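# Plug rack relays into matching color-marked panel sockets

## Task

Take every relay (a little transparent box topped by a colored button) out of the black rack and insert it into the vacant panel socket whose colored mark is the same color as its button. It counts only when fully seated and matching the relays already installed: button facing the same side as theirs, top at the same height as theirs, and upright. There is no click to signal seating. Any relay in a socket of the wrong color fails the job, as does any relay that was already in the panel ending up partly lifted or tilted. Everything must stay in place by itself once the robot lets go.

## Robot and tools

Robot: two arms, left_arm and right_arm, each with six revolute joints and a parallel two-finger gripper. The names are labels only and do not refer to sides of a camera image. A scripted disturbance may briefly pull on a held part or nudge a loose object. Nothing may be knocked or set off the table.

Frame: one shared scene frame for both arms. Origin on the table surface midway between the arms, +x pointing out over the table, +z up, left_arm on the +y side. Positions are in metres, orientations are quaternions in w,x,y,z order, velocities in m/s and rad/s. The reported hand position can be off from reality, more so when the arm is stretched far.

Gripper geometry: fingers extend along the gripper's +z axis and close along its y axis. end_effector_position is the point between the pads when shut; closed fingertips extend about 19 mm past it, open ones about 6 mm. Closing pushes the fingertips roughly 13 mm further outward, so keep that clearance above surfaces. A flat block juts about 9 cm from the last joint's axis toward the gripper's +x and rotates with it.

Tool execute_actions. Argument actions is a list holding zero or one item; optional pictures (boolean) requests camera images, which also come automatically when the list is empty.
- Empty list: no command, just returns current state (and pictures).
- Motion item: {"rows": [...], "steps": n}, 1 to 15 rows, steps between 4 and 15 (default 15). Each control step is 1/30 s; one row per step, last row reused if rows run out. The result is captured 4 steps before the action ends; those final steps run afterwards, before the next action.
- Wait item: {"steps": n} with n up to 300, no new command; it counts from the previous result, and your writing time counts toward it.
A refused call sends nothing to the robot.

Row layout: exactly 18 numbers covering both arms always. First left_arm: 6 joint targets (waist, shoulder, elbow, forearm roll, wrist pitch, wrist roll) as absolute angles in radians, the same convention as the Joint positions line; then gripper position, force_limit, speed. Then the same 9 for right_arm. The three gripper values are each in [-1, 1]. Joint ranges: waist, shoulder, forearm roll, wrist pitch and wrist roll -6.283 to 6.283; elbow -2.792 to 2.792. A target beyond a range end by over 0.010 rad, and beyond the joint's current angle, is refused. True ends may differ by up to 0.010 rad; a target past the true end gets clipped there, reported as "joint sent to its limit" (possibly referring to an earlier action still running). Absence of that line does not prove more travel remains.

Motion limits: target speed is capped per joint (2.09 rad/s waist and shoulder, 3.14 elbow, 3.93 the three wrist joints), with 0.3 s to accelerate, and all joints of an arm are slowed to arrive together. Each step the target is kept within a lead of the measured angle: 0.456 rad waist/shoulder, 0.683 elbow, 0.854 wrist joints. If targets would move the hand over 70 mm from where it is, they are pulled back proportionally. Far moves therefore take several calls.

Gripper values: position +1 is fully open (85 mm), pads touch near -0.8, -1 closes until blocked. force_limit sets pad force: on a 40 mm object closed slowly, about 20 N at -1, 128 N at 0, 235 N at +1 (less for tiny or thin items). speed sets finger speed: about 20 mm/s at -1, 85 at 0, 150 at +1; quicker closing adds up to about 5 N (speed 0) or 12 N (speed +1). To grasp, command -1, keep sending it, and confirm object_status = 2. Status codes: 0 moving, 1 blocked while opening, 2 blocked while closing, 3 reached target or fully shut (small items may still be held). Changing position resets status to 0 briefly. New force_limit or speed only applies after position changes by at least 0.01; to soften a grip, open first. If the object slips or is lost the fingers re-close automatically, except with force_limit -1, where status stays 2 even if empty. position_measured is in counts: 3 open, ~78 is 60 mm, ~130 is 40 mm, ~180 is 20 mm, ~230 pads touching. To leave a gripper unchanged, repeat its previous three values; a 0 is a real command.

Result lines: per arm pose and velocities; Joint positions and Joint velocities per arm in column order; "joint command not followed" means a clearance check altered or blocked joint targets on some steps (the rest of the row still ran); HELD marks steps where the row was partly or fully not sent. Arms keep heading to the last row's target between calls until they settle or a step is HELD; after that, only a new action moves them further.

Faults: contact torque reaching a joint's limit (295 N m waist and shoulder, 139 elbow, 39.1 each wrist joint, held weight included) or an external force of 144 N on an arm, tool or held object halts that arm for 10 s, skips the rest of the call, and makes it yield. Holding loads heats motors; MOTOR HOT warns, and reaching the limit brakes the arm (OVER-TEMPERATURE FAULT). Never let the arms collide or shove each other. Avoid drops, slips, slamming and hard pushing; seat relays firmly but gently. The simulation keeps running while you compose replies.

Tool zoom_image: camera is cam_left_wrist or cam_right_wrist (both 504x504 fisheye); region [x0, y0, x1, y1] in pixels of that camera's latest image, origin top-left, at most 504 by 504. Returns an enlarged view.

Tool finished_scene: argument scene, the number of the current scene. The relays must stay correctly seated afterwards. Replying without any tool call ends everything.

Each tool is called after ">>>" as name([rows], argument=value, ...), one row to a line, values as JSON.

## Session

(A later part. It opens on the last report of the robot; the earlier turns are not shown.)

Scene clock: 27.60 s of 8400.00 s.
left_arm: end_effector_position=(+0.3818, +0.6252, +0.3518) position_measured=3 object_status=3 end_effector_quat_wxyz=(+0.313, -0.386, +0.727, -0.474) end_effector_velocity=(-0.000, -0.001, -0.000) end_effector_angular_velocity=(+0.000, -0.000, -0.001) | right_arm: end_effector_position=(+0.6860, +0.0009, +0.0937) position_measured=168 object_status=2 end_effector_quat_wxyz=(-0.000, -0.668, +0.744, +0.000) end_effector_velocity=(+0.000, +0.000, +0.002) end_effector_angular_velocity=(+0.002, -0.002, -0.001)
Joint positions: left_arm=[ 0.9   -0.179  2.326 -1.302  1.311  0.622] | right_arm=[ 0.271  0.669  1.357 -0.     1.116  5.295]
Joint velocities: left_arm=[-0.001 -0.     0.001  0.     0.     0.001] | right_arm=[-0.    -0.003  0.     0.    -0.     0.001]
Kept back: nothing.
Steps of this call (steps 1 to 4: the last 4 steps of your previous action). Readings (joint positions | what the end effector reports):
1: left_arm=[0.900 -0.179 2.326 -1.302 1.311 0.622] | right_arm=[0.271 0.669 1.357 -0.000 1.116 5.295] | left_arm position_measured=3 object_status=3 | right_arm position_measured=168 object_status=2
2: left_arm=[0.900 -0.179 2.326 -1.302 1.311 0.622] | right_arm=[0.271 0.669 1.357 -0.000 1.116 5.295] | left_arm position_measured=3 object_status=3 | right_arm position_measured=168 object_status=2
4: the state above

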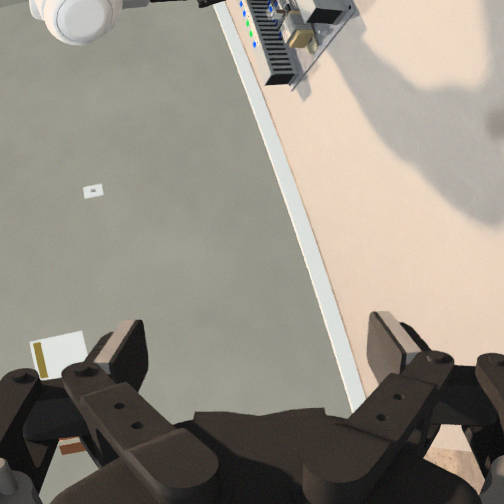

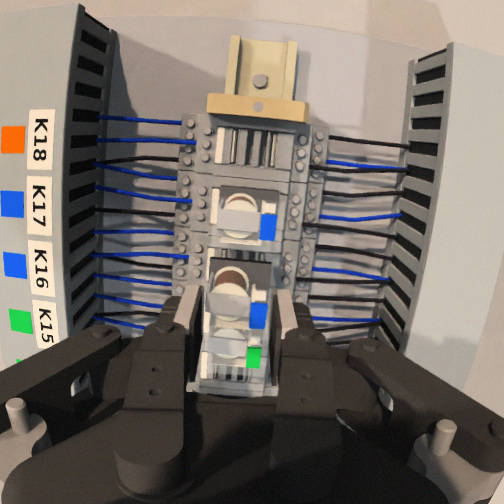

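>>> execute_actions([
  {"rows":[[0.9,-0.179,2.326,-1.302,1.311,0.622,1,0,0,0.2705,0.673,1.36,0,1.1086,5.295,-0.4,0.2,-0.2],[0.9,-0.179,2.326,-1.302,1.311,0.622,1,0,0,0.2705,0.673,1.36,0,1.1086,5.295,-0.4,0.2,-0.2],[0.9,-0.179,2.326,-1.302,1.311,0.622,1,0,0,0.2705,0.673,1.36,0,1.1086,5.295,-0.4,0.2,-0.2],[0.9,-0.179,2.326,-1.302,1.311,0.622,1,0,0,0.2705,0.673,1.36,0,1.1086,5.295,-0.4,0.2,-0.2],[0.9,-0.179,2.326,-1.302,1.311,0.622,1,0,0,0.2705,0.677,1.3632,0,1.1014,5.295,-0.4,0.2,-0.2]],"steps":12},
])

>>> execute_actions(actions=[])

>>> zoom_image(camera="cam_right_wrist", region=[150,180,370,400])

Scene clock: 30.87 s of 8400.00 s.
left_arm: end_effector_position=(+0.3818, +0.6252, +0.3518) position_measured=3 object_status=3 end_effector_quat_wxyz=(+0.313, -0.386, +0.727, -0.474) end_effector_velocity=(-0.000, -0.000, -0.001) end_effector_angular_velocity=(-0.001, +0.000, +0.000) | right_arm: end_effector_position=(+0.6861, +0.0009, +0.0839) position_measured=168 object_status=2 end_effector_quat_wxyz=(-0.000, -0.668, +0.744, +0.000) end_effector_velocity=(+0.003, +0.002, -0.002) end_effector_angular_velocity=(+0.005, -0.010, +0.000)
Joint positions: left_arm=[ 0.9   -0.179  2.326 -1.302  1.311  0.622] | right_arm=[0.27  0.677 1.363 0.    1.102 5.295]
Joint velocities: left_arm=[ 0.001 -0.     0.001 -0.     0.     0.001] | right_arm=[ 0.     0.002 -0.     0.    -0.013  0.   ]
Steps of this call (steps 1 to 15: the robot went on to your last target; steps 16 to 90: nothing new was sent; steps 91 to 98: the first 8 steps of this action). Readings (joint positions | what the end effector reports):
91: left_arm=[0.900 -0.179 2.326 -1.302 1.311 0.622] | right_arm=[0.270 0.669 1.357 0.000 1.115 5.295] | left_arm position_measured=3 object_status=3 | right_arm position_measured=168 object_status=2
92: left_arm=[0.900 -0.179 2.326 -1.302 1.311 0.622] | right_arm=[0.270 0.670 1.358 0.000 1.112 5.295] | left_arm position_measured=3 object_status=3 | right_arm position_measured=168 object_status=2
94: left_arm=[0.900 -0.179 2.326 -1.302 1.311 0.622] | right_arm=[0.270 0.672 1.360 0.000 1.109 5.295] | left_arm position_measured=3 object_status=3 | right_arm position_measured=168 object_status=2
98: the state above

Scene clock: 31.00 s of 8400.00 s.
left_arm: end_effector_position=(+0.3818, +0.6252, +0.3518) position_measured=3 object_status=3 end_effector_quat_wxyz=(+0.313, -0.386, +0.727, -0.474) end_effector_velocity=(+0.000, -0.001, -0.000) end_effector_angular_velocity=(-0.001, +0.001, -0.001) | right_arm: end_effector_position=(+0.6862, +0.0010, +0.0838) position_measured=168 object_status=2 end_effector_quat_wxyz=(+0.000, -0.668, +0.744, +0.000) end_effector_velocity=(-0.000, +0.000, -0.002) end_effector_angular_velocity=(-0.001, +0.002, +0.000)
Joint positions: left_arm=[ 0.9   -0.179  2.326 -1.302  1.311  0.622] | right_arm=[0.27  0.677 1.363 0.    1.101 5.295]
Joint velocities: left_arm=[-0.002  0.     0.    -0.    -0.    -0.001] | right_arm=[ 0.     0.002  0.     0.    -0.    -0.   ]
Kept back: nothing.
Steps of this call (steps 1 to 4: the last 4 steps of your previous action). Readings (joint positions | what the end effector reports):
1: left_arm=[0.900 -0.179 2.326 -1.302 1.311 0.622] | right_arm=[0.270 0.677 1.363 0.000 1.101 5.295] | left_arm position_measured=3 object_status=3 | right_arm position_measured=168 object_status=2
2: left_arm=[0.900 -0.179 2.326 -1.302 1.311 0.622] | right_arm=[0.270 0.677 1.363 0.000 1.101 5.295] | left_arm position_measured=3 object_status=3 | right_arm position_measured=168 object_status=2
4: the state above

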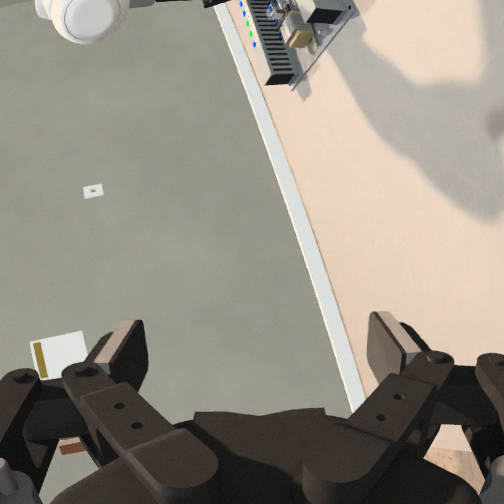

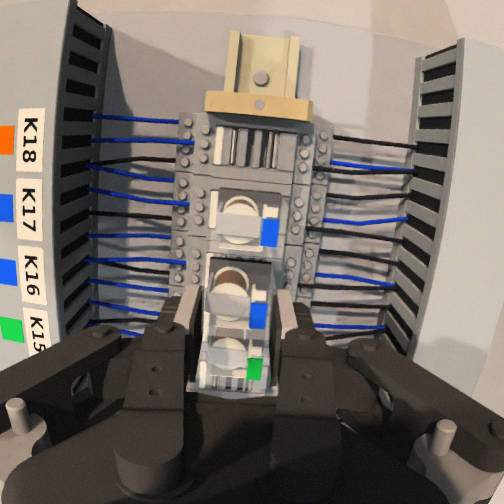

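Region (150, 180, 370, 400) of cam_right_wrist's 504x504 image, scaled by 2.291, with more detail than that image has.

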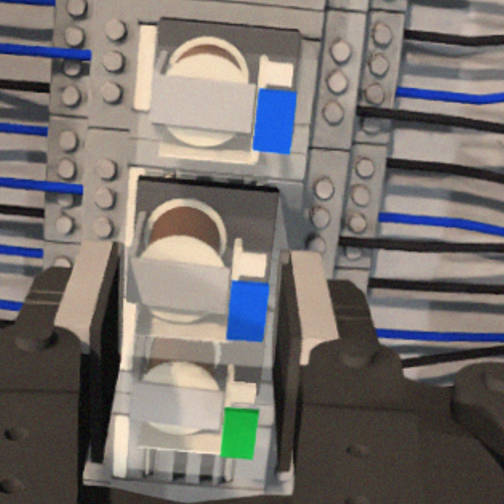

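>>> execute_actions([
  {"rows":[[0.9,-0.179,2.326,-1.302,1.311,0.622,1,0,0,0.271,0.6763,1.3645,0,1.1008,5.295,-0.4,0.2,-0.2],[0.9,-0.179,2.326,-1.302,1.311,0.622,1,0,0,0.271,0.6763,1.3645,0,1.1008,5.295,-0.4,0.2,-0.2],[0.9,-0.179,2.326,-1.302,1.311,0.622,1,0,0,0.271,0.6763,1.3645,0,1.1008,5.295,-0.4,0.2,-0.2],[0.9,-0.179,2.326,-1.302,1.311,0.622,1,0,0,0.271,0.6763,1.3645,0,1.1008,5.295,-0.4,0.2,-0.2],[0.9,-0.179,2.326,-1.302,1.311,0.622,1,0,0,0.271,0.6795,1.367,0,1.0951,5.295,-0.4,0.2,-0.2]],"steps":12},
])

>>> execute_actions(actions=[])

>>> zoom_image(camera="cam_right_wrist", region=[150,180,370,400])

Scene clock: 31.57 s of 8400.00 s.
left_arm: end_effector_position=(+0.3818, +0.6252, +0.3518) position_measured=3 object_status=3 end_effector_quat_wxyz=(+0.313, -0.386, +0.727, -0.474) end_effector_velocity=(+0.000, +0.000, -0.000) end_effector_angular_velocity=(-0.000, +0.000, +0.001) | right_arm: end_effector_position=(+0.6856, +0.0012, +0.0803) position_measured=168 object_status=2 end_effector_quat_wxyz=(+0.000, -0.668, +0.744, -0.000) end_effector_velocity=(+0.002, +0.002, -0.010) end_effector_angular_velocity=(+0.002, -0.004, +0.001)
Joint positions: left_arm=[ 0.9   -0.179  2.326 -1.302  1.311  0.622] | right_arm=[ 0.271  0.679  1.367 -0.     1.096  5.295]
Joint velocities: left_arm=[ 0.  0. -0. -0. -0. -0.] | right_arm=[ 0.001  0.01   0.003  0.    -0.017  0.   ]
Steps of this call (steps 1 to 9: the robot went on to your last target; steps 10 to 17: the first 8 steps of this action). Readings (joint positions | what the end effector reports):
10: left_arm=[0.900 -0.179 2.326 -1.302 1.311 0.622] | right_arm=[0.270 0.677 1.363 0.000 1.101 5.295] | left_arm position_measured=3 object_status=3 | right_arm position_measured=168 object_status=2
11: left_arm=[0.900 -0.179 2.326 -1.302 1.311 0.622] | right_arm=[0.271 0.677 1.364 0.000 1.101 5.295] | left_arm position_measured=3 object_status=3 | right_arm position_measured=168 object_status=2
13: left_arm=[0.900 -0.179 2.326 -1.302 1.311 0.622] | right_arm=[0.271 0.677 1.364 -0.000 1.101 5.295] | left_arm position_measured=3 object_status=3 | right_arm position_measured=168 object_status=2
17: the state above

Scene clock: 31.70 s of 8400.00 s.
left_arm: end_effector_position=(+0.3818, +0.6252, +0.3518) position_measured=3 object_status=3 end_effector_quat_wxyz=(+0.313, -0.386, +0.727, -0.474) end_effector_velocity=(+0.000, -0.000, -0.000) end_effector_angular_velocity=(+0.000, -0.001, -0.002) | right_arm: end_effector_position=(+0.6857, +0.0012, +0.0800) position_measured=168 object_status=2 end_effector_quat_wxyz=(+0.000, -0.668, +0.744, -0.000) end_effector_velocity=(+0.001, -0.000, +0.000) end_effector_angular_velocity=(+0.001, -0.001, -0.001)
Joint positions: left_arm=[ 0.9   -0.179  2.326 -1.302  1.311  0.622] | right_arm=[ 0.271  0.679  1.367 -0.     1.095  5.295]
Joint velocities: left_arm=[-0.     0.    -0.    -0.     0.001  0.002] | right_arm=[-0.001 -0.    -0.     0.    -0.001 -0.   ]
Kept back: nothing.
Steps of this call (steps 1 to 4: the last 4 steps of your previous action). Readings (joint positions | what the end effector reports):
1: left_arm=[0.900 -0.179 2.326 -1.302 1.311 0.622] | right_arm=[0.271 0.679 1.367 -0.000 1.095 5.295] | left_arm position_measured=3 object_status=3 | right_arm position_measured=168 object_status=2
2: left_arm=[0.900 -0.179 2.326 -1.302 1.311 0.622] | right_arm=[0.271 0.679 1.367 -0.000 1.095 5.295] | left_arm position_measured=3 object_status=3 | right_arm position_measured=168 object_status=2
4: the state above

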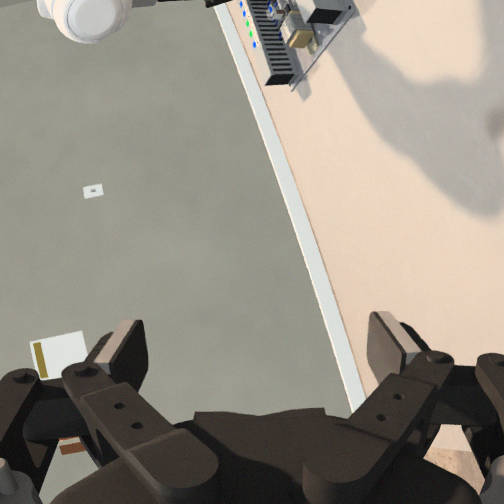

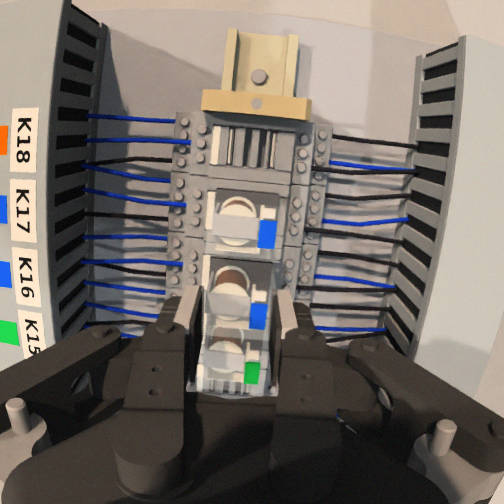

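Region (150, 180, 370, 400) of cam_right_wrist's 504x504 image, scaled by 2.291, with more detail than that image has.

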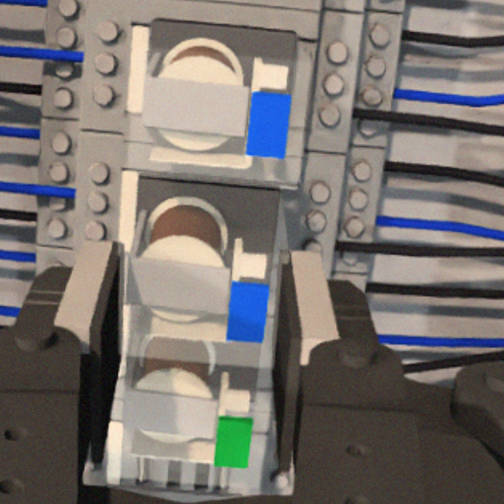

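>>> execute_actions([
  {"rows":[[0.9,-0.179,2.326,-1.302,1.311,0.622,1,0,0,0.271,0.6811,1.3683,0,1.0922,5.295,-0.4,0.2,-0.2],[0.9,-0.179,2.326,-1.302,1.311,0.622,1,0,0,0.271,0.6811,1.3683,0,1.0922,5.295,-0.4,0.2,-0.2],[0.9,-0.179,2.326,-1.302,1.311,0.622,1,0,0,0.271,0.6811,1.3683,0,1.0922,5.295,-0.4,0.2,-0.2],[0.9,-0.179,2.326,-1.302,1.311,0.622,1,0,0,0.271,0.6827,1.3695,0,1.0894,5.295,-0.4,0.2,-0.2]],"steps":12},
])

>>> execute_actions(actions=[])

>>> zoom_image(camera="cam_right_wrist", region=[150,180,370,400])

Scene clock: 32.20 s of 8400.00 s.
left_arm: end_effector_position=(+0.3818, +0.6252, +0.3518) position_measured=3 object_status=3 end_effector_quat_wxyz=(+0.313, -0.386, +0.727, -0.474) end_effector_velocity=(-0.000, +0.000, +0.000) end_effector_angular_velocity=(-0.001, +0.000, +0.001) | right_arm: end_effector_position=(+0.6858, +0.0012, +0.0759) position_measured=168 object_status=2 end_effector_quat_wxyz=(+0.000, -0.668, +0.744, -0.000) end_effector_velocity=(-0.000, +0.001, -0.000) end_effector_angular_velocity=(+0.000, -0.000, +0.001)
Joint positions: left_arm=[ 0.9   -0.179  2.326 -1.302  1.311  0.622] | right_arm=[ 0.271  0.682  1.369 -0.     1.09   5.295]
Joint velocities: left_arm=[ 0.    -0.     0.     0.    -0.    -0.001] | right_arm=[ 0.001  0.     0.001  0.    -0.001  0.   ]
Steps of this call (steps 1 to 7: the robot went on to your last target; steps 8 to 15: the first 8 steps of this action). Readings (joint positions | what the end effector reports):
8: left_arm=[0.900 -0.179 2.326 -1.302 1.311 0.622] | right_arm=[0.271 0.679 1.367 -0.000 1.095 5.295] | left_arm position_measured=3 object_status=3 | right_arm position_measured=168 object_status=2
9: left_arm=[0.900 -0.179 2.326 -1.302 1.311 0.622] | right_arm=[0.271 0.680 1.368 -0.000 1.094 5.295] | left_arm position_measured=3 object_status=3 | right_arm position_measured=168 object_status=2
11: left_arm=[0.900 -0.179 2.326 -1.302 1.311 0.622] | right_arm=[0.271 0.681 1.368 -0.000 1.092 5.295] | left_arm position_measured=3 object_status=3 | right_arm position_measured=168 object_status=2
15: the state above

Scene clock: 32.33 s of 8400.00 s.
left_arm: end_effector_position=(+0.3818, +0.6252, +0.3518) position_measured=3 object_status=3 end_effector_quat_wxyz=(+0.313, -0.386, +0.727, -0.474) end_effector_velocity=(-0.000, +0.000, -0.001) end_effector_angular_velocity=(-0.002, +0.001, +0.002) | right_arm: end_effector_position=(+0.6858, +0.0012, +0.0758) position_measured=168 object_status=2 end_effector_quat_wxyz=(+0.000, -0.668, +0.744, -0.000) end_effector_velocity=(-0.000, +0.000, -0.000) end_effector_angular_velocity=(-0.000, -0.000, +0.001)
Joint positions: left_arm=[ 0.9   -0.179  2.326 -1.302  1.311  0.622] | right_arm=[ 0.271  0.682  1.369 -0.     1.089  5.295]
Joint velocities: left_arm=[ 0.001  0.001  0.001 -0.    -0.    -0.001] | right_arm=[ 0.001 -0.     0.001 -0.    -0.001  0.   ]
Kept back: nothing.
Steps of this call (steps 1 to 4: the last 4 steps of your previous action). Readings (joint positions | what the end effector reports):
1: left_arm=[0.900 -0.179 2.326 -1.302 1.311 0.622] | right_arm=[0.271 0.682 1.369 -0.000 1.090 5.295] | left_arm position_measured=3 object_status=3 | right_arm position_measured=168 object_status=2
2: left_arm=[0.900 -0.179 2.326 -1.302 1.311 0.622] | right_arm=[0.271 0.682 1.369 -0.000 1.090 5.295] | left_arm position_measured=3 object_status=3 | right_arm position_measured=168 object_status=2
4: the state above

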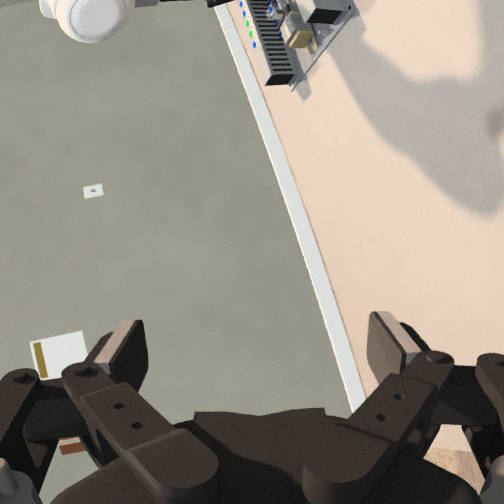

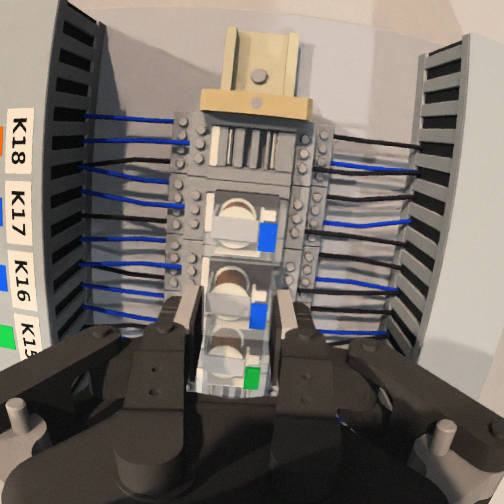

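Region (150, 180, 370, 400) of cam_right_wrist's 504x504 image, scaled by 2.291, with more detail than that image has.

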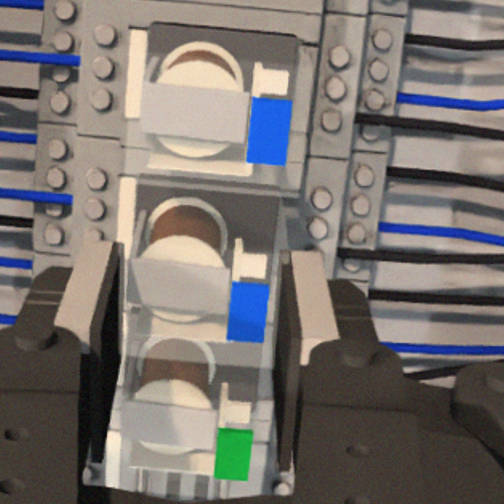

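>>> execute_actions([
  {"rows":[[0.9,-0.179,2.326,-1.302,1.311,0.622,1,0,0,0.271,0.6847,1.3711,0,1.0858,5.295,-0.4,0.2,-0.2]],"steps":10},
])

>>> execute_actions(actions=[])

>>> zoom_image(camera="cam_right_wrist", region=[150,180,370,400])

Scene clock: 42.70 s of 8400.00 s.
left_arm: end_effector_position=(+0.3818, +0.6252, +0.3518) position_measured=3 object_status=3 end_effector_quat_wxyz=(+0.313, -0.386, +0.727, -0.474) end_effector_velocity=(-0.000, +0.000, +0.000) end_effector_angular_velocity=(-0.001, +0.000, +0.001) | right_arm: end_effector_position=(+0.6862, +0.0014, +0.0757) position_measured=168 object_status=2 end_effector_quat_wxyz=(+0.001, -0.668, +0.744, -0.000) end_effector_velocity=(-0.000, +0.001, -0.000) end_effector_angular_velocity=(-0.001, -0.000, +0.001)
Joint positions: left_arm=[ 0.9   -0.179  2.326 -1.302  1.311  0.622] | right_arm=[ 0.271  0.683  1.369 -0.     1.088  5.295]
Joint velocities: left_arm=[ 0.001 -0.    -0.     0.     0.001 -0.001] | right_arm=[ 0.001  0.001 -0.    -0.001  0.     0.   ]
FORCE FAULT: contact force on the right arm reached its limit, and that arm stopped for 10 seconds. The contact can be on any part of that arm, not only on its tool. That arm's remaining commands of this call were not run. That arm holds still and accepts commands again. Move the arm away from the contact; if what it grips holds it there, let go first. Pushing or pulling that hard again can fault the arm again.
Kept back: nothing.
The stop of the right arm began at step 11 of this call (marked STOPPED below). From that step on that arm followed nothing that you had sent. 5 of its steps, steps kept back included, did not run and will not run. The other arm was sent all steps of this action in this call, none kept back. Nothing is kept back now, and the robot has no last target.
Steps of this call (steps 1 to 5: the robot went on to your last target; steps 6 to 11: the first 6 steps of this action; steps 12 to 15: the last 4 steps of this action, not kept back; steps 16 to 311: the stop continued). Readings (joint positions | what the end effector reports):
6: left_arm=[0.900 -0.179 2.326 -1.302 1.311 0.622] | right_arm=[0.271 0.683 1.370 -0.000 1.089 5.295] | left_arm position_measured=3 object_status=3 | right_arm position_measured=168 object_status=2
7: left_arm=[0.900 -0.179 2.326 -1.302 1.311 0.622] | right_arm=[0.271 0.683 1.370 -0.000 1.088 5.295] | left_arm position_measured=3 object_status=3 | right_arm position_measured=168 object_status=2
9: left_arm=[0.900 -0.179 2.326 -1.302 1.311 0.622] | right_arm=[0.271 0.684 1.371 -0.000 1.086 5.295] | left_arm position_measured=3 object_status=3 | right_arm position_measured=168 object_status=2
11: left_arm=[0.900 -0.179 2.326 -1.302 1.311 0.622] | right_arm=[0.271 0.683 1.369 -0.000 1.088 5.295] | left_arm position_measured=3 object_status=3 | right_arm position_measured=168 object_status=2 STOPPED (the right arm)
13: left_arm=[0.900 -0.179 2.326 -1.302 1.311 0.622] | right_arm=[0.271 0.683 1.369 -0.000 1.088 5.295] | left_arm position_measured=3 object_status=3 | right_arm position_measured=168 object_status=2
311: the state above

Scene clock: 42.70 s of 8400.00 s.
left_arm: end_effector_position=(+0.3818, +0.6252, +0.3518) position_measured=3 object_status=3 end_effector_quat_wxyz=(+0.313, -0.386, +0.727, -0.474) end_effector_velocity=(-0.000, +0.000, +0.000) end_effector_angular_velocity=(-0.001, +0.000, +0.001) | right_arm: end_effector_position=(+0.6862, +0.0014, +0.0757) position_measured=168 object_status=2 end_effector_quat_wxyz=(+0.001, -0.668, +0.744, -0.000) end_effector_velocity=(-0.000, +0.001, -0.000) end_effector_angular_velocity=(-0.001, -0.000, +0.001)
Joint positions: left_arm=[ 0.9   -0.179  2.326 -1.302  1.311  0.622] | right_arm=[ 0.271  0.683  1.369 -0.     1.088  5.295]
Joint velocities: left_arm=[ 0.001 -0.    -0.     0.     0.001 -0.001] | right_arm=[ 0.001  0.001 -0.    -0.001  0.     0.   ]
Kept back: nothing.

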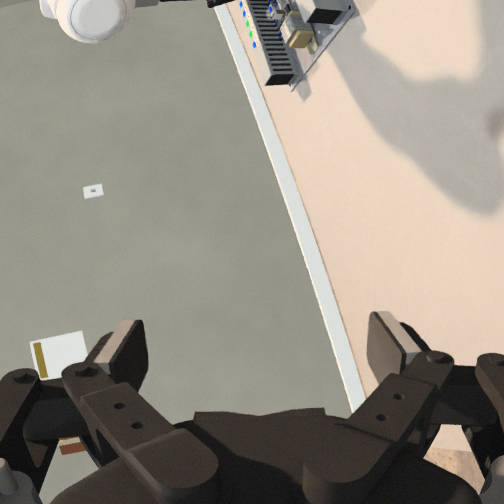

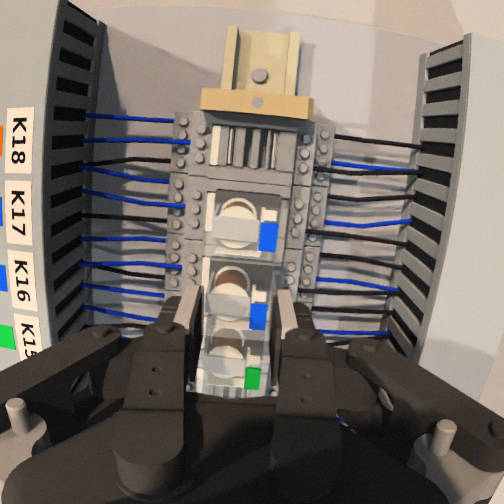

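Region (150, 180, 370, 400) of cam_right_wrist's 504x504 image, scaled by 2.291, with more detail than that image has.

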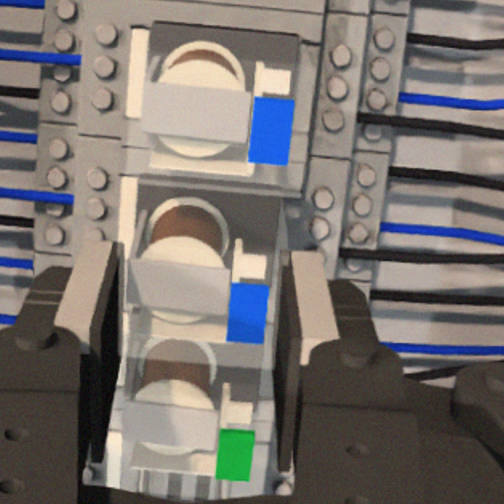

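>>> execute_actions([
  {"rows":[[0.9,-0.179,2.326,-1.302,1.311,0.622,1,0,0,0.271,0.682,1.3688,0,1.0908,5.295,-0.4,0.2,-0.2],[0.9,-0.179,2.326,-1.302,1.311,0.622,1,0,0,0.271,0.682,1.3688,0,1.0908,5.295,-0.4,0.2,-0.2],[0.9,-0.179,2.326,-1.302,1.311,0.622,1,0,0,0.271,0.682,1.3688,0,1.0908,5.295,-0.05,0.2,0],[0.9,-0.179,2.326,-1.302,1.311,0.622,1,0,0,0.271,0.682,1.3688,0,1.0908,5.295,-0.05,0.2,0],[0.9,-0.179,2.326,-1.302,1.311,0.622,1,0,0,0.271,0.682,1.3688,0,1.0908,5.295,-0.05,0.2,0],[0.9,-0.179,2.326,-1.302,1.311,0.622,1,0,0,0.271,0.682,1.3688,0,1.0908,5.295,-0.05,0.2,0],[0.9,-0.179,2.326,-1.302,1.311,0.622,1,0,0,0.271,0.682,1.3688,0,1.0908,5.295,-0.05,0.2,0],[0.9,-0.179,2.326,-1.302,1.311,0.622,1,0,0,0.271,0.682,1.3688,0,1.0908,5.295,-0.05,0.2,0],[0.9,-0.179,2.326,-1.302,1.311,0.622,1,0,0,0.271,0.682,1.3688,0,1.0908,5.295,-0.05,0.2,0],[0.9,-0.179,2.326,-1.302,1.311,0.622,1,0,0,0.271,0.682,1.3688,0,1.0908,5.295,-0.05,0.2,0],[0.9,-0.179,2.326,-1.302,1.311,0.622,1,0,0,0.271,0.682,1.3688,0,1.0908,5.295,-0.05,0.2,0],[0.9,-0.179,2.326,-1.302,1.311,0.622,1,0,0,0.271,0.642,1.337,0,1.1626,5.295,-0.05,0.2,0]],"steps":15},
])

>>> execute_actions([
  {"steps":12},
], pictures=true)

>>> zoom_image(camera="cam_right_wrist", region=[150,180,370,400])

Scene clock: 43.47 s of 8400.00 s.
left_arm: end_effector_position=(+0.3818, +0.6252, +0.3518) position_measured=3 object_status=3 end_effector_quat_wxyz=(+0.313, -0.386, +0.727, -0.474) end_effector_velocity=(+0.000, -0.001, +0.000) end_effector_angular_velocity=(-0.000, +0.000, -0.001) | right_arm: end_effector_position=(+0.6858, +0.0012, +0.0764) position_measured=137 object_status=0 end_effector_quat_wxyz=(-0.000, -0.668, +0.744, -0.000) end_effector_velocity=(-0.000, +0.000, +0.002) end_effector_angular_velocity=(+0.001, -0.002, +0.000)
Joint positions: left_arm=[ 0.9   -0.179  2.326 -1.302  1.311  0.622] | right_arm=[ 0.271  0.682  1.369 -0.     1.091  5.295]
Joint velocities: left_arm=[-0.001 -0.    -0.     0.    -0.    -0.001] | right_arm=[ 0.    -0.002  0.     0.     0.     0.   ]
Steps of this call (steps 1 to 12: nothing new was sent; steps 13 to 23: the first 11 steps of this action). Readings (joint positions | what the end effector reports):
13: left_arm=[0.900 -0.179 2.326 -1.302 1.311 0.622] | right_arm=[0.271 0.683 1.369 -0.000 1.088 5.295] | left_arm position_measured=3 object_status=3 | right_arm position_measured=168 object_status=2
14: left_arm=[0.900 -0.179 2.326 -1.302 1.311 0.622] | right_arm=[0.271 0.682 1.369 -0.000 1.089 5.295] | left_arm position_measured=3 object_status=3 | right_arm position_measured=168 object_status=2
16: left_arm=[0.900 -0.179 2.326 -1.302 1.311 0.622] | right_arm=[0.271 0.682 1.369 -0.000 1.090 5.295] | left_arm position_measured=3 object_status=3 | right_arm position_measured=168 object_status=0
20: left_arm=[0.900 -0.179 2.326 -1.302 1.311 0.622] | right_arm=[0.271 0.682 1.369 -0.000 1.091 5.295] | left_arm position_measured=3 object_status=3 | right_arm position_measured=145 object_status=0
23: the state above

Scene clock: 43.87 s of 8400.00 s.
left_arm: end_effector_position=(+0.3818, +0.6252, +0.3518) position_measured=3 object_status=3 end_effector_quat_wxyz=(+0.313, -0.386, +0.727, -0.474) end_effector_velocity=(+0.000, -0.000, -0.000) end_effector_angular_velocity=(+0.000, +0.000, -0.000) | right_arm: end_effector_position=(+0.6837, +0.0002, +0.1282) position_measured=135 object_status=3 end_effector_quat_wxyz=(+0.000, -0.668, +0.744, -0.000) end_effector_velocity=(+0.001, -0.000, -0.002) end_effector_angular_velocity=(-0.002, +0.002, +0.000)
Joint positions: left_arm=[ 0.9   -0.179  2.326 -1.302  1.311  0.622] | right_arm=[0.271 0.642 1.337 0.    1.163 5.295]
Joint velocities: left_arm=[-0.001 -0.     0.     0.    -0.001 -0.001] | right_arm=[-0.     0.003 -0.001 -0.001  0.     0.   ]
Kept back: nothing.
Steps of this call (steps 1 to 4: the last 4 steps of your previous action; steps 5 to 12: the robot went on to your last target). Readings (joint positions | what the end effector reports):
1: left_arm=[0.900 -0.179 2.326 -1.302 1.311 0.622] | right_arm=[0.271 0.682 1.369 -0.000 1.091 5.295] | left_arm position_measured=3 object_status=3 | right_arm position_measured=136 object_status=0
2: left_arm=[0.900 -0.179 2.326 -1.302 1.311 0.622] | right_arm=[0.271 0.679 1.366 -0.000 1.098 5.295] | left_arm position_measured=3 object_status=3 | right_arm position_measured=136 object_status=0
4: left_arm=[0.900 -0.179 2.326 -1.302 1.311 0.622] | right_arm=[0.271 0.654 1.345 0.000 1.142 5.295] | left_arm position_measured=3 object_status=3 | right_arm position_measured=136 object_status=0
8: left_arm=[0.900 -0.179 2.326 -1.302 1.311 0.622] | right_arm=[0.271 0.641 1.337 0.000 1.162 5.295] | left_arm position_measured=3 object_status=3 | right_arm position_measured=135 object_status=3
12: the state above

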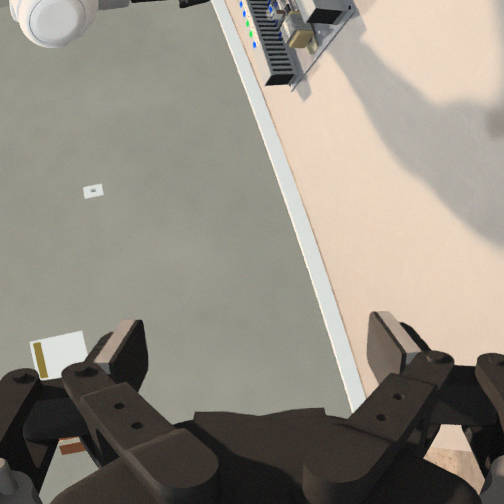

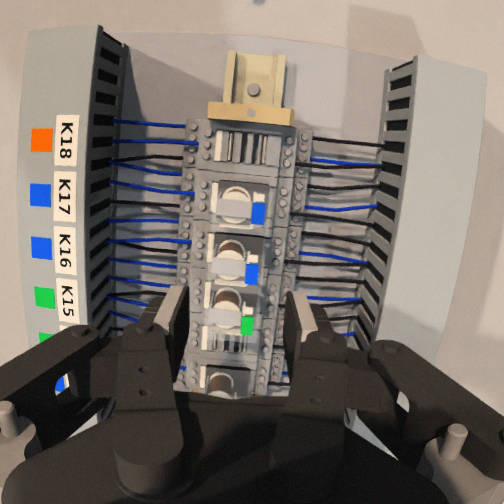

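Region (150, 180, 370, 400) of cam_right_wrist's 504x504 image, scaled by 2.291, with more detail than that image has.

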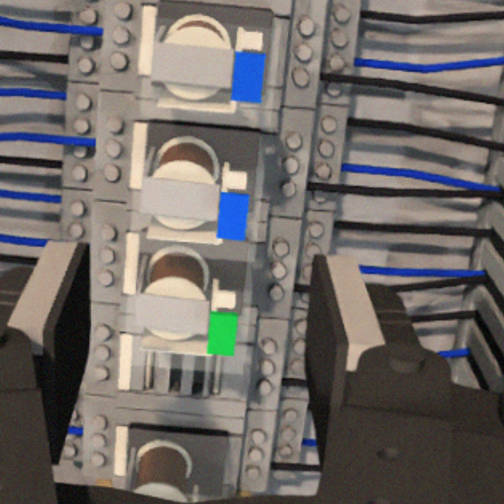

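>>> zoom_image(camera="cam_right_wrist", region=[190,180,290,350])

Region (190, 180, 290, 350) of cam_right_wrist's 504x504 image, scaled by 2.965, with more detail than that image has; it fills the left 296 columns of this view, and the rest is white.

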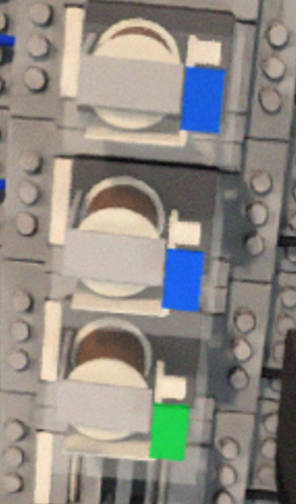

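>>> execute_actions([
  {"rows":[[0.9,-0.179,2.326,-1.302,1.311,0.622,1,0,0,0.324,0.6997,1.2337,0,1.2082,5.349,-0.05,0.2,0]],"steps":15},
])

>>> execute_actions([
  {"steps":6},
], pictures=true)

>>> zoom_image(camera="cam_right_wrist", region=[170,50,330,250])

Scene clock: 46.23 s of 8400.00 s.
left_arm: end_effector_position=(+0.3818, +0.6252, +0.3518) position_measured=3 object_status=3 end_effector_quat_wxyz=(+0.313, -0.386, +0.727, -0.474) end_effector_velocity=(-0.000, +0.000, +0.000) end_effector_angular_velocity=(+0.001, -0.001, -0.000) | right_arm: end_effector_position=(+0.6920, +0.0592, +0.1291) position_measured=135 object_status=3 end_effector_quat_wxyz=(-0.000, -0.668, +0.744, -0.000) end_effector_velocity=(+0.001, +0.000, +0.001) end_effector_angular_velocity=(+0.002, -0.001, -0.002)
Joint positions: left_arm=[ 0.9   -0.179  2.326 -1.302  1.311  0.622] | right_arm=[ 0.324  0.7    1.234 -0.     1.208  5.349]
Joint velocities: left_arm=[ 0.    -0.    -0.    -0.     0.001  0.001] | right_arm=[-0.001  0.    -0.002  0.002 -0.     0.001]
Steps of this call (steps 1 to 30: the robot went on to your last target; steps 31 to 60: nothing new was sent; steps 61 to 71: the first 11 steps of this action). Readings (joint positions | what the end effector reports):
61: left_arm=[0.900 -0.179 2.326 -1.302 1.311 0.622] | right_arm=[0.271 0.642 1.337 -0.000 1.163 5.295] | left_arm position_measured=3 object_status=3 | right_arm position_measured=135 object_status=3
62: left_arm=[0.900 -0.179 2.326 -1.302 1.311 0.622] | right_arm=[0.274 0.645 1.331 -0.000 1.165 5.297] | left_arm position_measured=3 object_status=3 | right_arm position_measured=135 object_status=3
64: left_arm=[0.900 -0.179 2.326 -1.302 1.311 0.622] | right_arm=[0.296 0.670 1.287 -0.000 1.185 5.321] | left_arm position_measured=3 object_status=3 | right_arm position_measured=135 object_status=3
68: left_arm=[0.900 -0.179 2.326 -1.302 1.311 0.622] | right_arm=[0.324 0.700 1.234 -0.000 1.208 5.349] | left_arm position_measured=3 object_status=3 | right_arm position_measured=135 object_status=3
71: the state above

Scene clock: 46.43 s of 8400.00 s.
left_arm: end_effector_position=(+0.3818, +0.6252, +0.3518) position_measured=3 object_status=3 end_effector_quat_wxyz=(+0.313, -0.386, +0.727, -0.474) end_effector_velocity=(+0.000, +0.001, -0.000) end_effector_angular_velocity=(-0.001, +0.001, +0.002) | right_arm: end_effector_position=(+0.6921, +0.0593, +0.1292) position_measured=135 object_status=3 end_effector_quat_wxyz=(-0.000, -0.668, +0.745, +0.000) end_effector_velocity=(+0.000, +0.000, +0.001) end_effector_angular_velocity=(+0.001, -0.001, -0.000)
Joint positions: left_arm=[ 0.9   -0.179  2.326 -1.302  1.311  0.622] | right_arm=[ 0.324  0.7    1.234 -0.     1.208  5.349]
Joint velocities: left_arm=[ 0.001  0.001 -0.     0.    -0.001 -0.001] | right_arm=[-0.    -0.001 -0.     0.001 -0.     0.   ]
Kept back: nothing.
Steps of this call (steps 1 to 4: the last 4 steps of your previous action; steps 5 to 6: the robot went on to your last target). Readings (joint positions | what the end effector reports):
1: left_arm=[0.900 -0.179 2.326 -1.302 1.311 0.622] | right_arm=[0.324 0.700 1.234 -0.000 1.208 5.349] | left_arm position_measured=3 object_status=3 | right_arm position_measured=135 object_status=3
2: left_arm=[0.900 -0.179 2.326 -1.302 1.311 0.622] | right_arm=[0.324 0.700 1.234 -0.000 1.208 5.349] | left_arm position_measured=3 object_status=3 | right_arm position_measured=135 object_status=3
4: left_arm=[0.900 -0.179 2.326 -1.302 1.311 0.622] | right_arm=[0.324 0.700 1.234 -0.000 1.208 5.349] | left_arm position_measured=3 object_status=3 | right_arm position_measured=135 object_status=3
6: the state above

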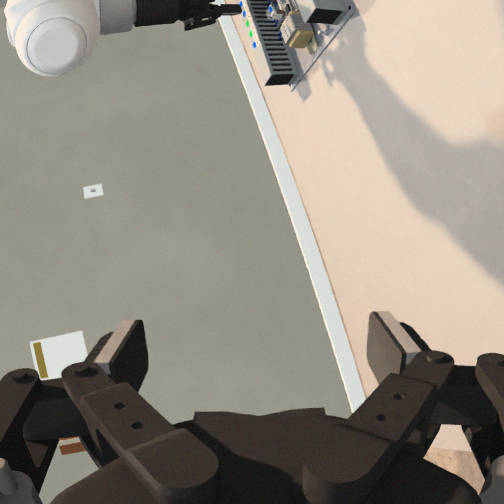

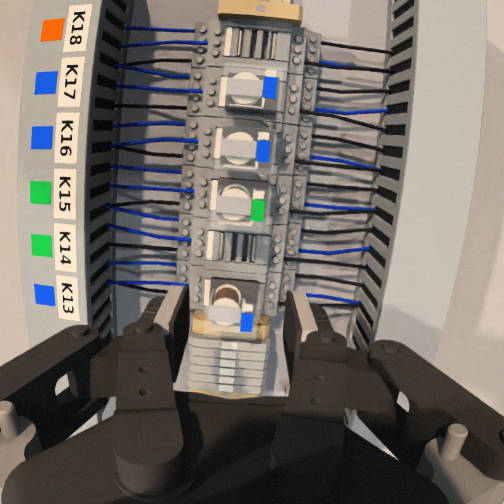

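Region (170, 50, 330, 250) of cam_right_wrist's 504x504 image, scaled by 2.520, with more detail than that image has; it fills the left 403 columns of this view, and the rest is white.

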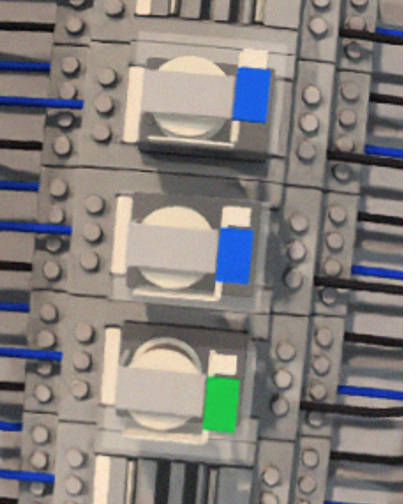

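>>> execute_actions([
  {"rows":[[0.9,-0.179,2.326,-1.302,1.311,0.622,1,0,0,0.0207,0.4571,1.6183,0,1.0662,2.084,0.3,0.2,0]],"steps":15},
])

>>> execute_actions([
  {"steps":35},
], pictures=true)

Scene clock: 47.73 s of 8400.00 s.
left_arm: end_effector_position=(+0.3818, +0.6252, +0.3518) position_measured=3 object_status=3 end_effector_quat_wxyz=(+0.313, -0.386, +0.727, -0.474) end_effector_velocity=(-0.000, +0.000, +0.000) end_effector_angular_velocity=(-0.002, +0.000, +0.001) | right_arm: end_effector_position=(+0.6895, -0.0754, +0.1370) position_measured=92 object_status=0 end_effector_quat_wxyz=(+0.000, +0.776, -0.631, -0.000) end_effector_velocity=(-0.053, -0.425, +0.017) end_effector_angular_velocity=(+0.001, -0.001, +1.467)
Joint positions: left_arm=[ 0.9   -0.179  2.326 -1.302  1.311  0.622] | right_arm=[0.189 0.592 1.404 0.    1.146 4.899]
Joint velocities: left_arm=[ 0.001 -0.    -0.    -0.     0.001 -0.001] | right_arm=[-0.435 -0.349  0.553  0.    -0.205 -1.902]
Steps of this call (steps 1 to 15: the robot went on to your last target; steps 16 to 28: nothing new was sent; steps 29 to 39: the first 11 steps of this action). Readings (joint positions | what the end effector reports):
29: left_arm=[0.900 -0.179 2.326 -1.302 1.311 0.622] | right_arm=[0.324 0.700 1.234 0.000 1.208 5.349] | left_arm position_measured=3 object_status=3 | right_arm position_measured=135 object_status=0
30: left_arm=[0.900 -0.179 2.326 -1.302 1.311 0.622] | right_arm=[0.322 0.698 1.237 0.000 1.208 5.342] | left_arm position_measured=3 object_status=3 | right_arm position_measured=135 object_status=0
32: left_arm=[0.900 -0.179 2.326 -1.302 1.311 0.622] | right_arm=[0.302 0.682 1.262 0.000 1.198 5.285] | left_arm position_measured=3 object_status=3 | right_arm position_measured=126 object_status=0
36: left_arm=[0.900 -0.179 2.326 -1.302 1.311 0.622] | right_arm=[0.235 0.629 1.346 0.000 1.167 5.079] | left_arm position_measured=3 object_status=3 | right_arm position_measured=98 object_status=0
39: the state above

Scene clock: 48.90 s of 8400.00 s.
left_arm: end_effector_position=(+0.3818, +0.6252, +0.3518) position_measured=3 object_status=3 end_effector_quat_wxyz=(+0.313, -0.386, +0.727, -0.474) end_effector_velocity=(+0.000, -0.000, -0.000) end_effector_angular_velocity=(-0.001, +0.001, +0.000) | right_arm: end_effector_position=(+0.6491, -0.2313, +0.1394) position_measured=91 object_status=3 end_effector_quat_wxyz=(-0.000, +0.801, +0.598, -0.000) end_effector_velocity=(-0.000, -0.000, +0.000) end_effector_angular_velocity=(+0.001, -0.000, +0.000)
Joint positions: left_arm=[ 0.9   -0.179  2.326 -1.302  1.311  0.622] | right_arm=[ 0.021  0.457  1.618 -0.     1.066  2.084]
Joint velocities: left_arm=[-0.001  0.     0.     0.    -0.001 -0.001] | right_arm=[-0.001 -0.001  0.     0.001 -0.    -0.001]
Kept back: nothing.
Steps of this call (steps 1 to 4: the last 4 steps of your previous action; steps 5 to 35: the robot went on to your last target). Readings (joint positions | what the end effector reports):
1: left_arm=[0.900 -0.179 2.326 -1.302 1.311 0.622] | right_arm=[0.175 0.580 1.423 0.000 1.139 4.833] | left_arm position_measured=3 object_status=3 | right_arm position_measured=91 object_status=0
2: left_arm=[0.900 -0.179 2.326 -1.302 1.311 0.622] | right_arm=[0.160 0.569 1.441 0.000 1.132 4.762] | left_arm position_measured=3 object_status=3 | right_arm position_measured=91 object_status=0
4: left_arm=[0.900 -0.179 2.326 -1.302 1.311 0.622] | right_arm=[0.133 0.547 1.476 0.000 1.119 4.608] | left_arm position_measured=3 object_status=3 | right_arm position_measured=91 object_status=0
8: left_arm=[0.900 -0.179 2.326 -1.302 1.311 0.622] | right_arm=[0.084 0.508 1.538 0.000 1.096 4.225] | left_arm position_measured=3 object_status=3 | right_arm position_measured=91 object_status=3
35: the state above

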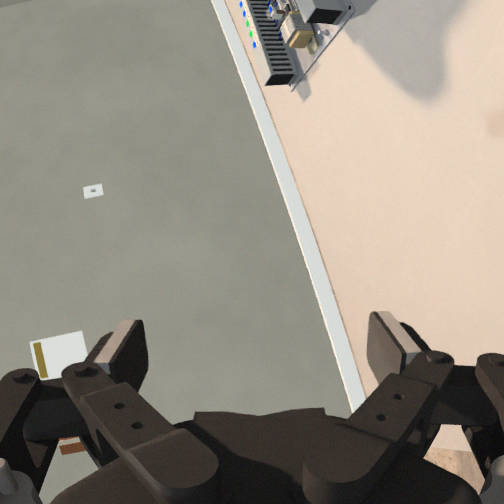

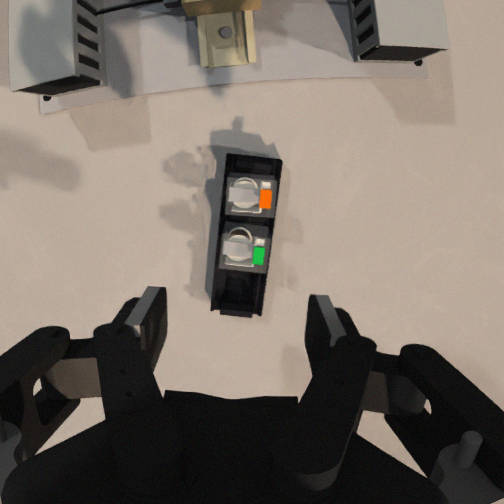

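>>> execute_actions(actions=[])

Scene clock: 50.67 s of 8400.00 s.
left_arm: end_effector_position=(+0.3818, +0.6252, +0.3518) position_measured=3 object_status=3 end_effector_quat_wxyz=(+0.313, -0.386, +0.727, -0.474) end_effector_velocity=(-0.000, +0.000, -0.000) end_effector_angular_velocity=(-0.001, +0.000, +0.001) | right_arm: end_effector_position=(+0.6491, -0.2313, +0.1394) position_measured=91 object_status=3 end_effector_quat_wxyz=(-0.000, +0.801, +0.598, -0.000) end_effector_velocity=(-0.000, +0.000, -0.000) end_effector_angular_velocity=(+0.000, +0.000, +0.000)
Joint positions: left_arm=[ 0.9   -0.179  2.326 -1.302  1.311  0.622] | right_arm=[ 0.021  0.457  1.618 -0.     1.066  2.084]
Joint velocities: left_arm=[ 0.001 -0.     0.001  0.     0.001 -0.001] | right_arm=[ 0.  0.  0.  0. -0. -0.]
Kept back: nothing.
Steps of this call (steps 1 to 15: the robot went on to your last target; steps 16 to 53: nothing new was sent). Readings (joint positions | what the end effector reports):
1: left_arm=[0.900 -0.179 2.326 -1.302 1.311 0.622] | right_arm=[0.021 0.457 1.618 -0.000 1.066 2.084] | left_arm position_measured=3 object_status=3 | right_arm position_measured=91 object_status=3
2: left_arm=[0.900 -0.179 2.326 -1.302 1.311 0.622] | right_arm=[0.021 0.457 1.618 -0.000 1.066 2.084] | left_arm position_measured=3 object_status=3 | right_arm position_measured=91 object_status=3
4: left_arm=[0.900 -0.179 2.326 -1.302 1.311 0.622] | right_arm=[0.021 0.457 1.618 -0.000 1.066 2.084] | left_arm position_measured=3 object_status=3 | right_arm position_measured=91 object_status=3
8: left_arm=[0.900 -0.179 2.326 -1.302 1.311 0.622] | right_arm=[0.021 0.457 1.618 -0.000 1.066 2.084] | left_arm position_measured=3 object_status=3 | right_arm position_measured=91 object_status=3
53: the state above
All arms were judged still, so your last target was given up. Only a new action makes them travel on or press farther. Fingers that are still opening or closing keep moving.

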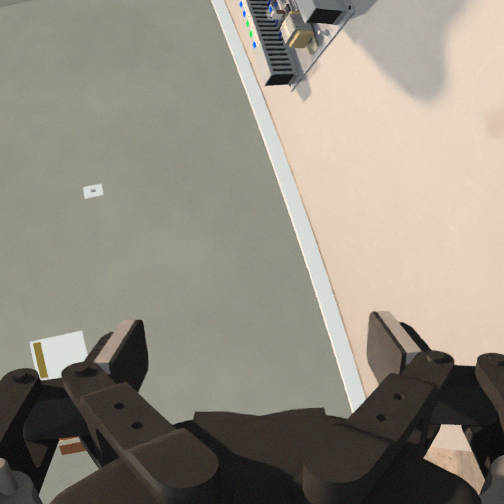

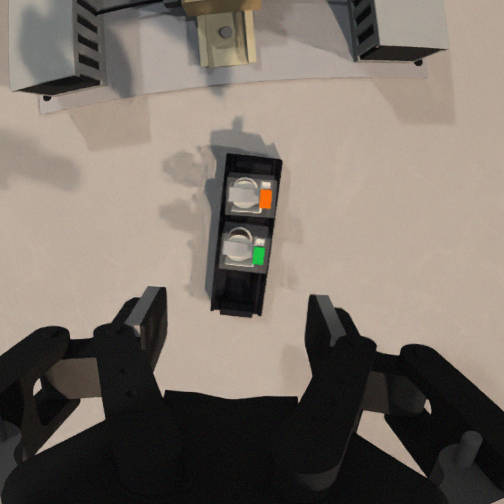

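>>> execute_actions([
  {"rows":[[0.9,-0.179,2.326,-1.302,1.311,0.622,1,0,0,0.0207,0.499,1.6563,0,0.9863,2.144,0.3,0.2,-0.2]],"steps":15},
])

>>> execute_actions(actions=[])

Scene clock: 51.43 s of 8400.00 s.
left_arm: end_effector_position=(+0.3818, +0.6252, +0.3518) position_measured=3 object_status=3 end_effector_quat_wxyz=(+0.313, -0.386, +0.727, -0.474) end_effector_velocity=(+0.000, -0.001, +0.000) end_effector_angular_velocity=(+0.001, -0.001, -0.002) | right_arm: end_effector_position=(+0.6492, -0.2314, +0.0892) position_measured=91 object_status=3 end_effector_quat_wxyz=(+0.000, +0.819, +0.574, -0.000) end_effector_velocity=(+0.000, +0.001, +0.001) end_effector_angular_velocity=(+0.002, -0.001, -0.002)
Joint positions: left_arm=[ 0.9   -0.179  2.326 -1.302  1.311  0.622] | right_arm=[ 0.021  0.499  1.656 -0.     0.986  2.144]
Joint velocities: left_arm=[-0.002 -0.    -0.001  0.     0.001  0.001] | right_arm=[ 0.    -0.001  0.     0.002 -0.001  0.001]
Steps of this call (steps 1 to 12: nothing new was sent; steps 13 to 23: the first 11 steps of this action). Readings (joint positions | what the end effector reports):
13: left_arm=[0.900 -0.179 2.326 -1.302 1.311 0.622] | right_arm=[0.021 0.457 1.618 -0.000 1.066 2.084] | left_arm position_measured=3 object_status=3 | right_arm position_measured=91 object_status=3
14: left_arm=[0.900 -0.179 2.326 -1.302 1.311 0.622] | right_arm=[0.021 0.460 1.621 -0.000 1.059 2.089] | left_arm position_measured=3 object_status=3 | right_arm position_measured=91 object_status=3
16: left_arm=[0.900 -0.179 2.326 -1.302 1.311 0.622] | right_arm=[0.021 0.485 1.645 -0.000 1.011 2.125] | left_arm position_measured=3 object_status=3 | right_arm position_measured=91 object_status=3
20: left_arm=[0.900 -0.179 2.326 -1.302 1.311 0.622] | right_arm=[0.021 0.499 1.656 -0.000 0.986 2.144] | left_arm position_measured=3 object_status=3 | right_arm position_measured=91 object_status=3
23: the state above

Scene clock: 51.57 s of 8400.00 s.
left_arm: end_effector_position=(+0.3818, +0.6252, +0.3518) position_measured=3 object_status=3 end_effector_quat_wxyz=(+0.313, -0.386, +0.727, -0.474) end_effector_velocity=(+0.000, -0.001, -0.000) end_effector_angular_velocity=(+0.000, +0.000, -0.001) | right_arm: end_effector_position=(+0.6491, -0.2314, +0.0892) position_measured=91 object_status=3 end_effector_quat_wxyz=(-0.000, +0.819, +0.574, -0.000) end_effector_velocity=(-0.000, +0.000, +0.000) end_effector_angular_velocity=(+0.000, -0.000, -0.000)
Joint positions: left_arm=[ 0.9   -0.179  2.326 -1.302  1.311  0.622] | right_arm=[ 0.021  0.499  1.656 -0.     0.986  2.144]
Joint velocities: left_arm=[-0.001 -0.     0.001  0.    -0.     0.   ] | right_arm=[ 0.    -0.001  0.     0.    -0.     0.   ]
Kept back: nothing.
Steps of this call (steps 1 to 4: the last 4 steps of your previous action). Readings (joint positions | what the end effector reports):
1: left_arm=[0.900 -0.179 2.326 -1.302 1.311 0.622] | right_arm=[0.021 0.499 1.656 -0.000 0.986 2.144] | left_arm position_measured=3 object_status=3 | right_arm position_measured=91 object_status=3
2: left_arm=[0.900 -0.179 2.326 -1.302 1.311 0.622] | right_arm=[0.021 0.499 1.656 -0.000 0.986 2.144] | left_arm position_measured=3 object_status=3 | right_arm position_measured=91 object_status=3
4: the state above

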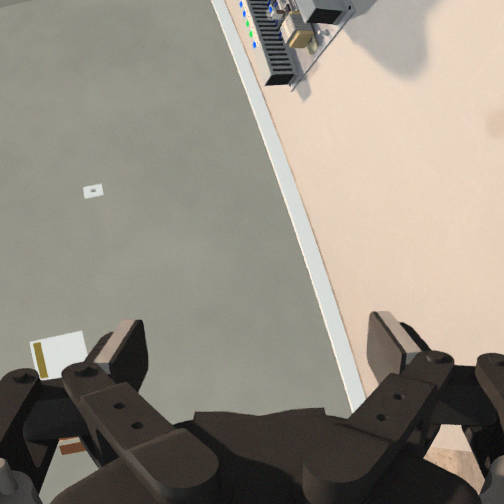

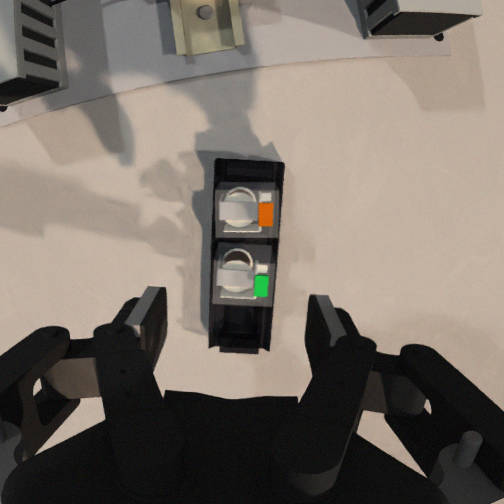

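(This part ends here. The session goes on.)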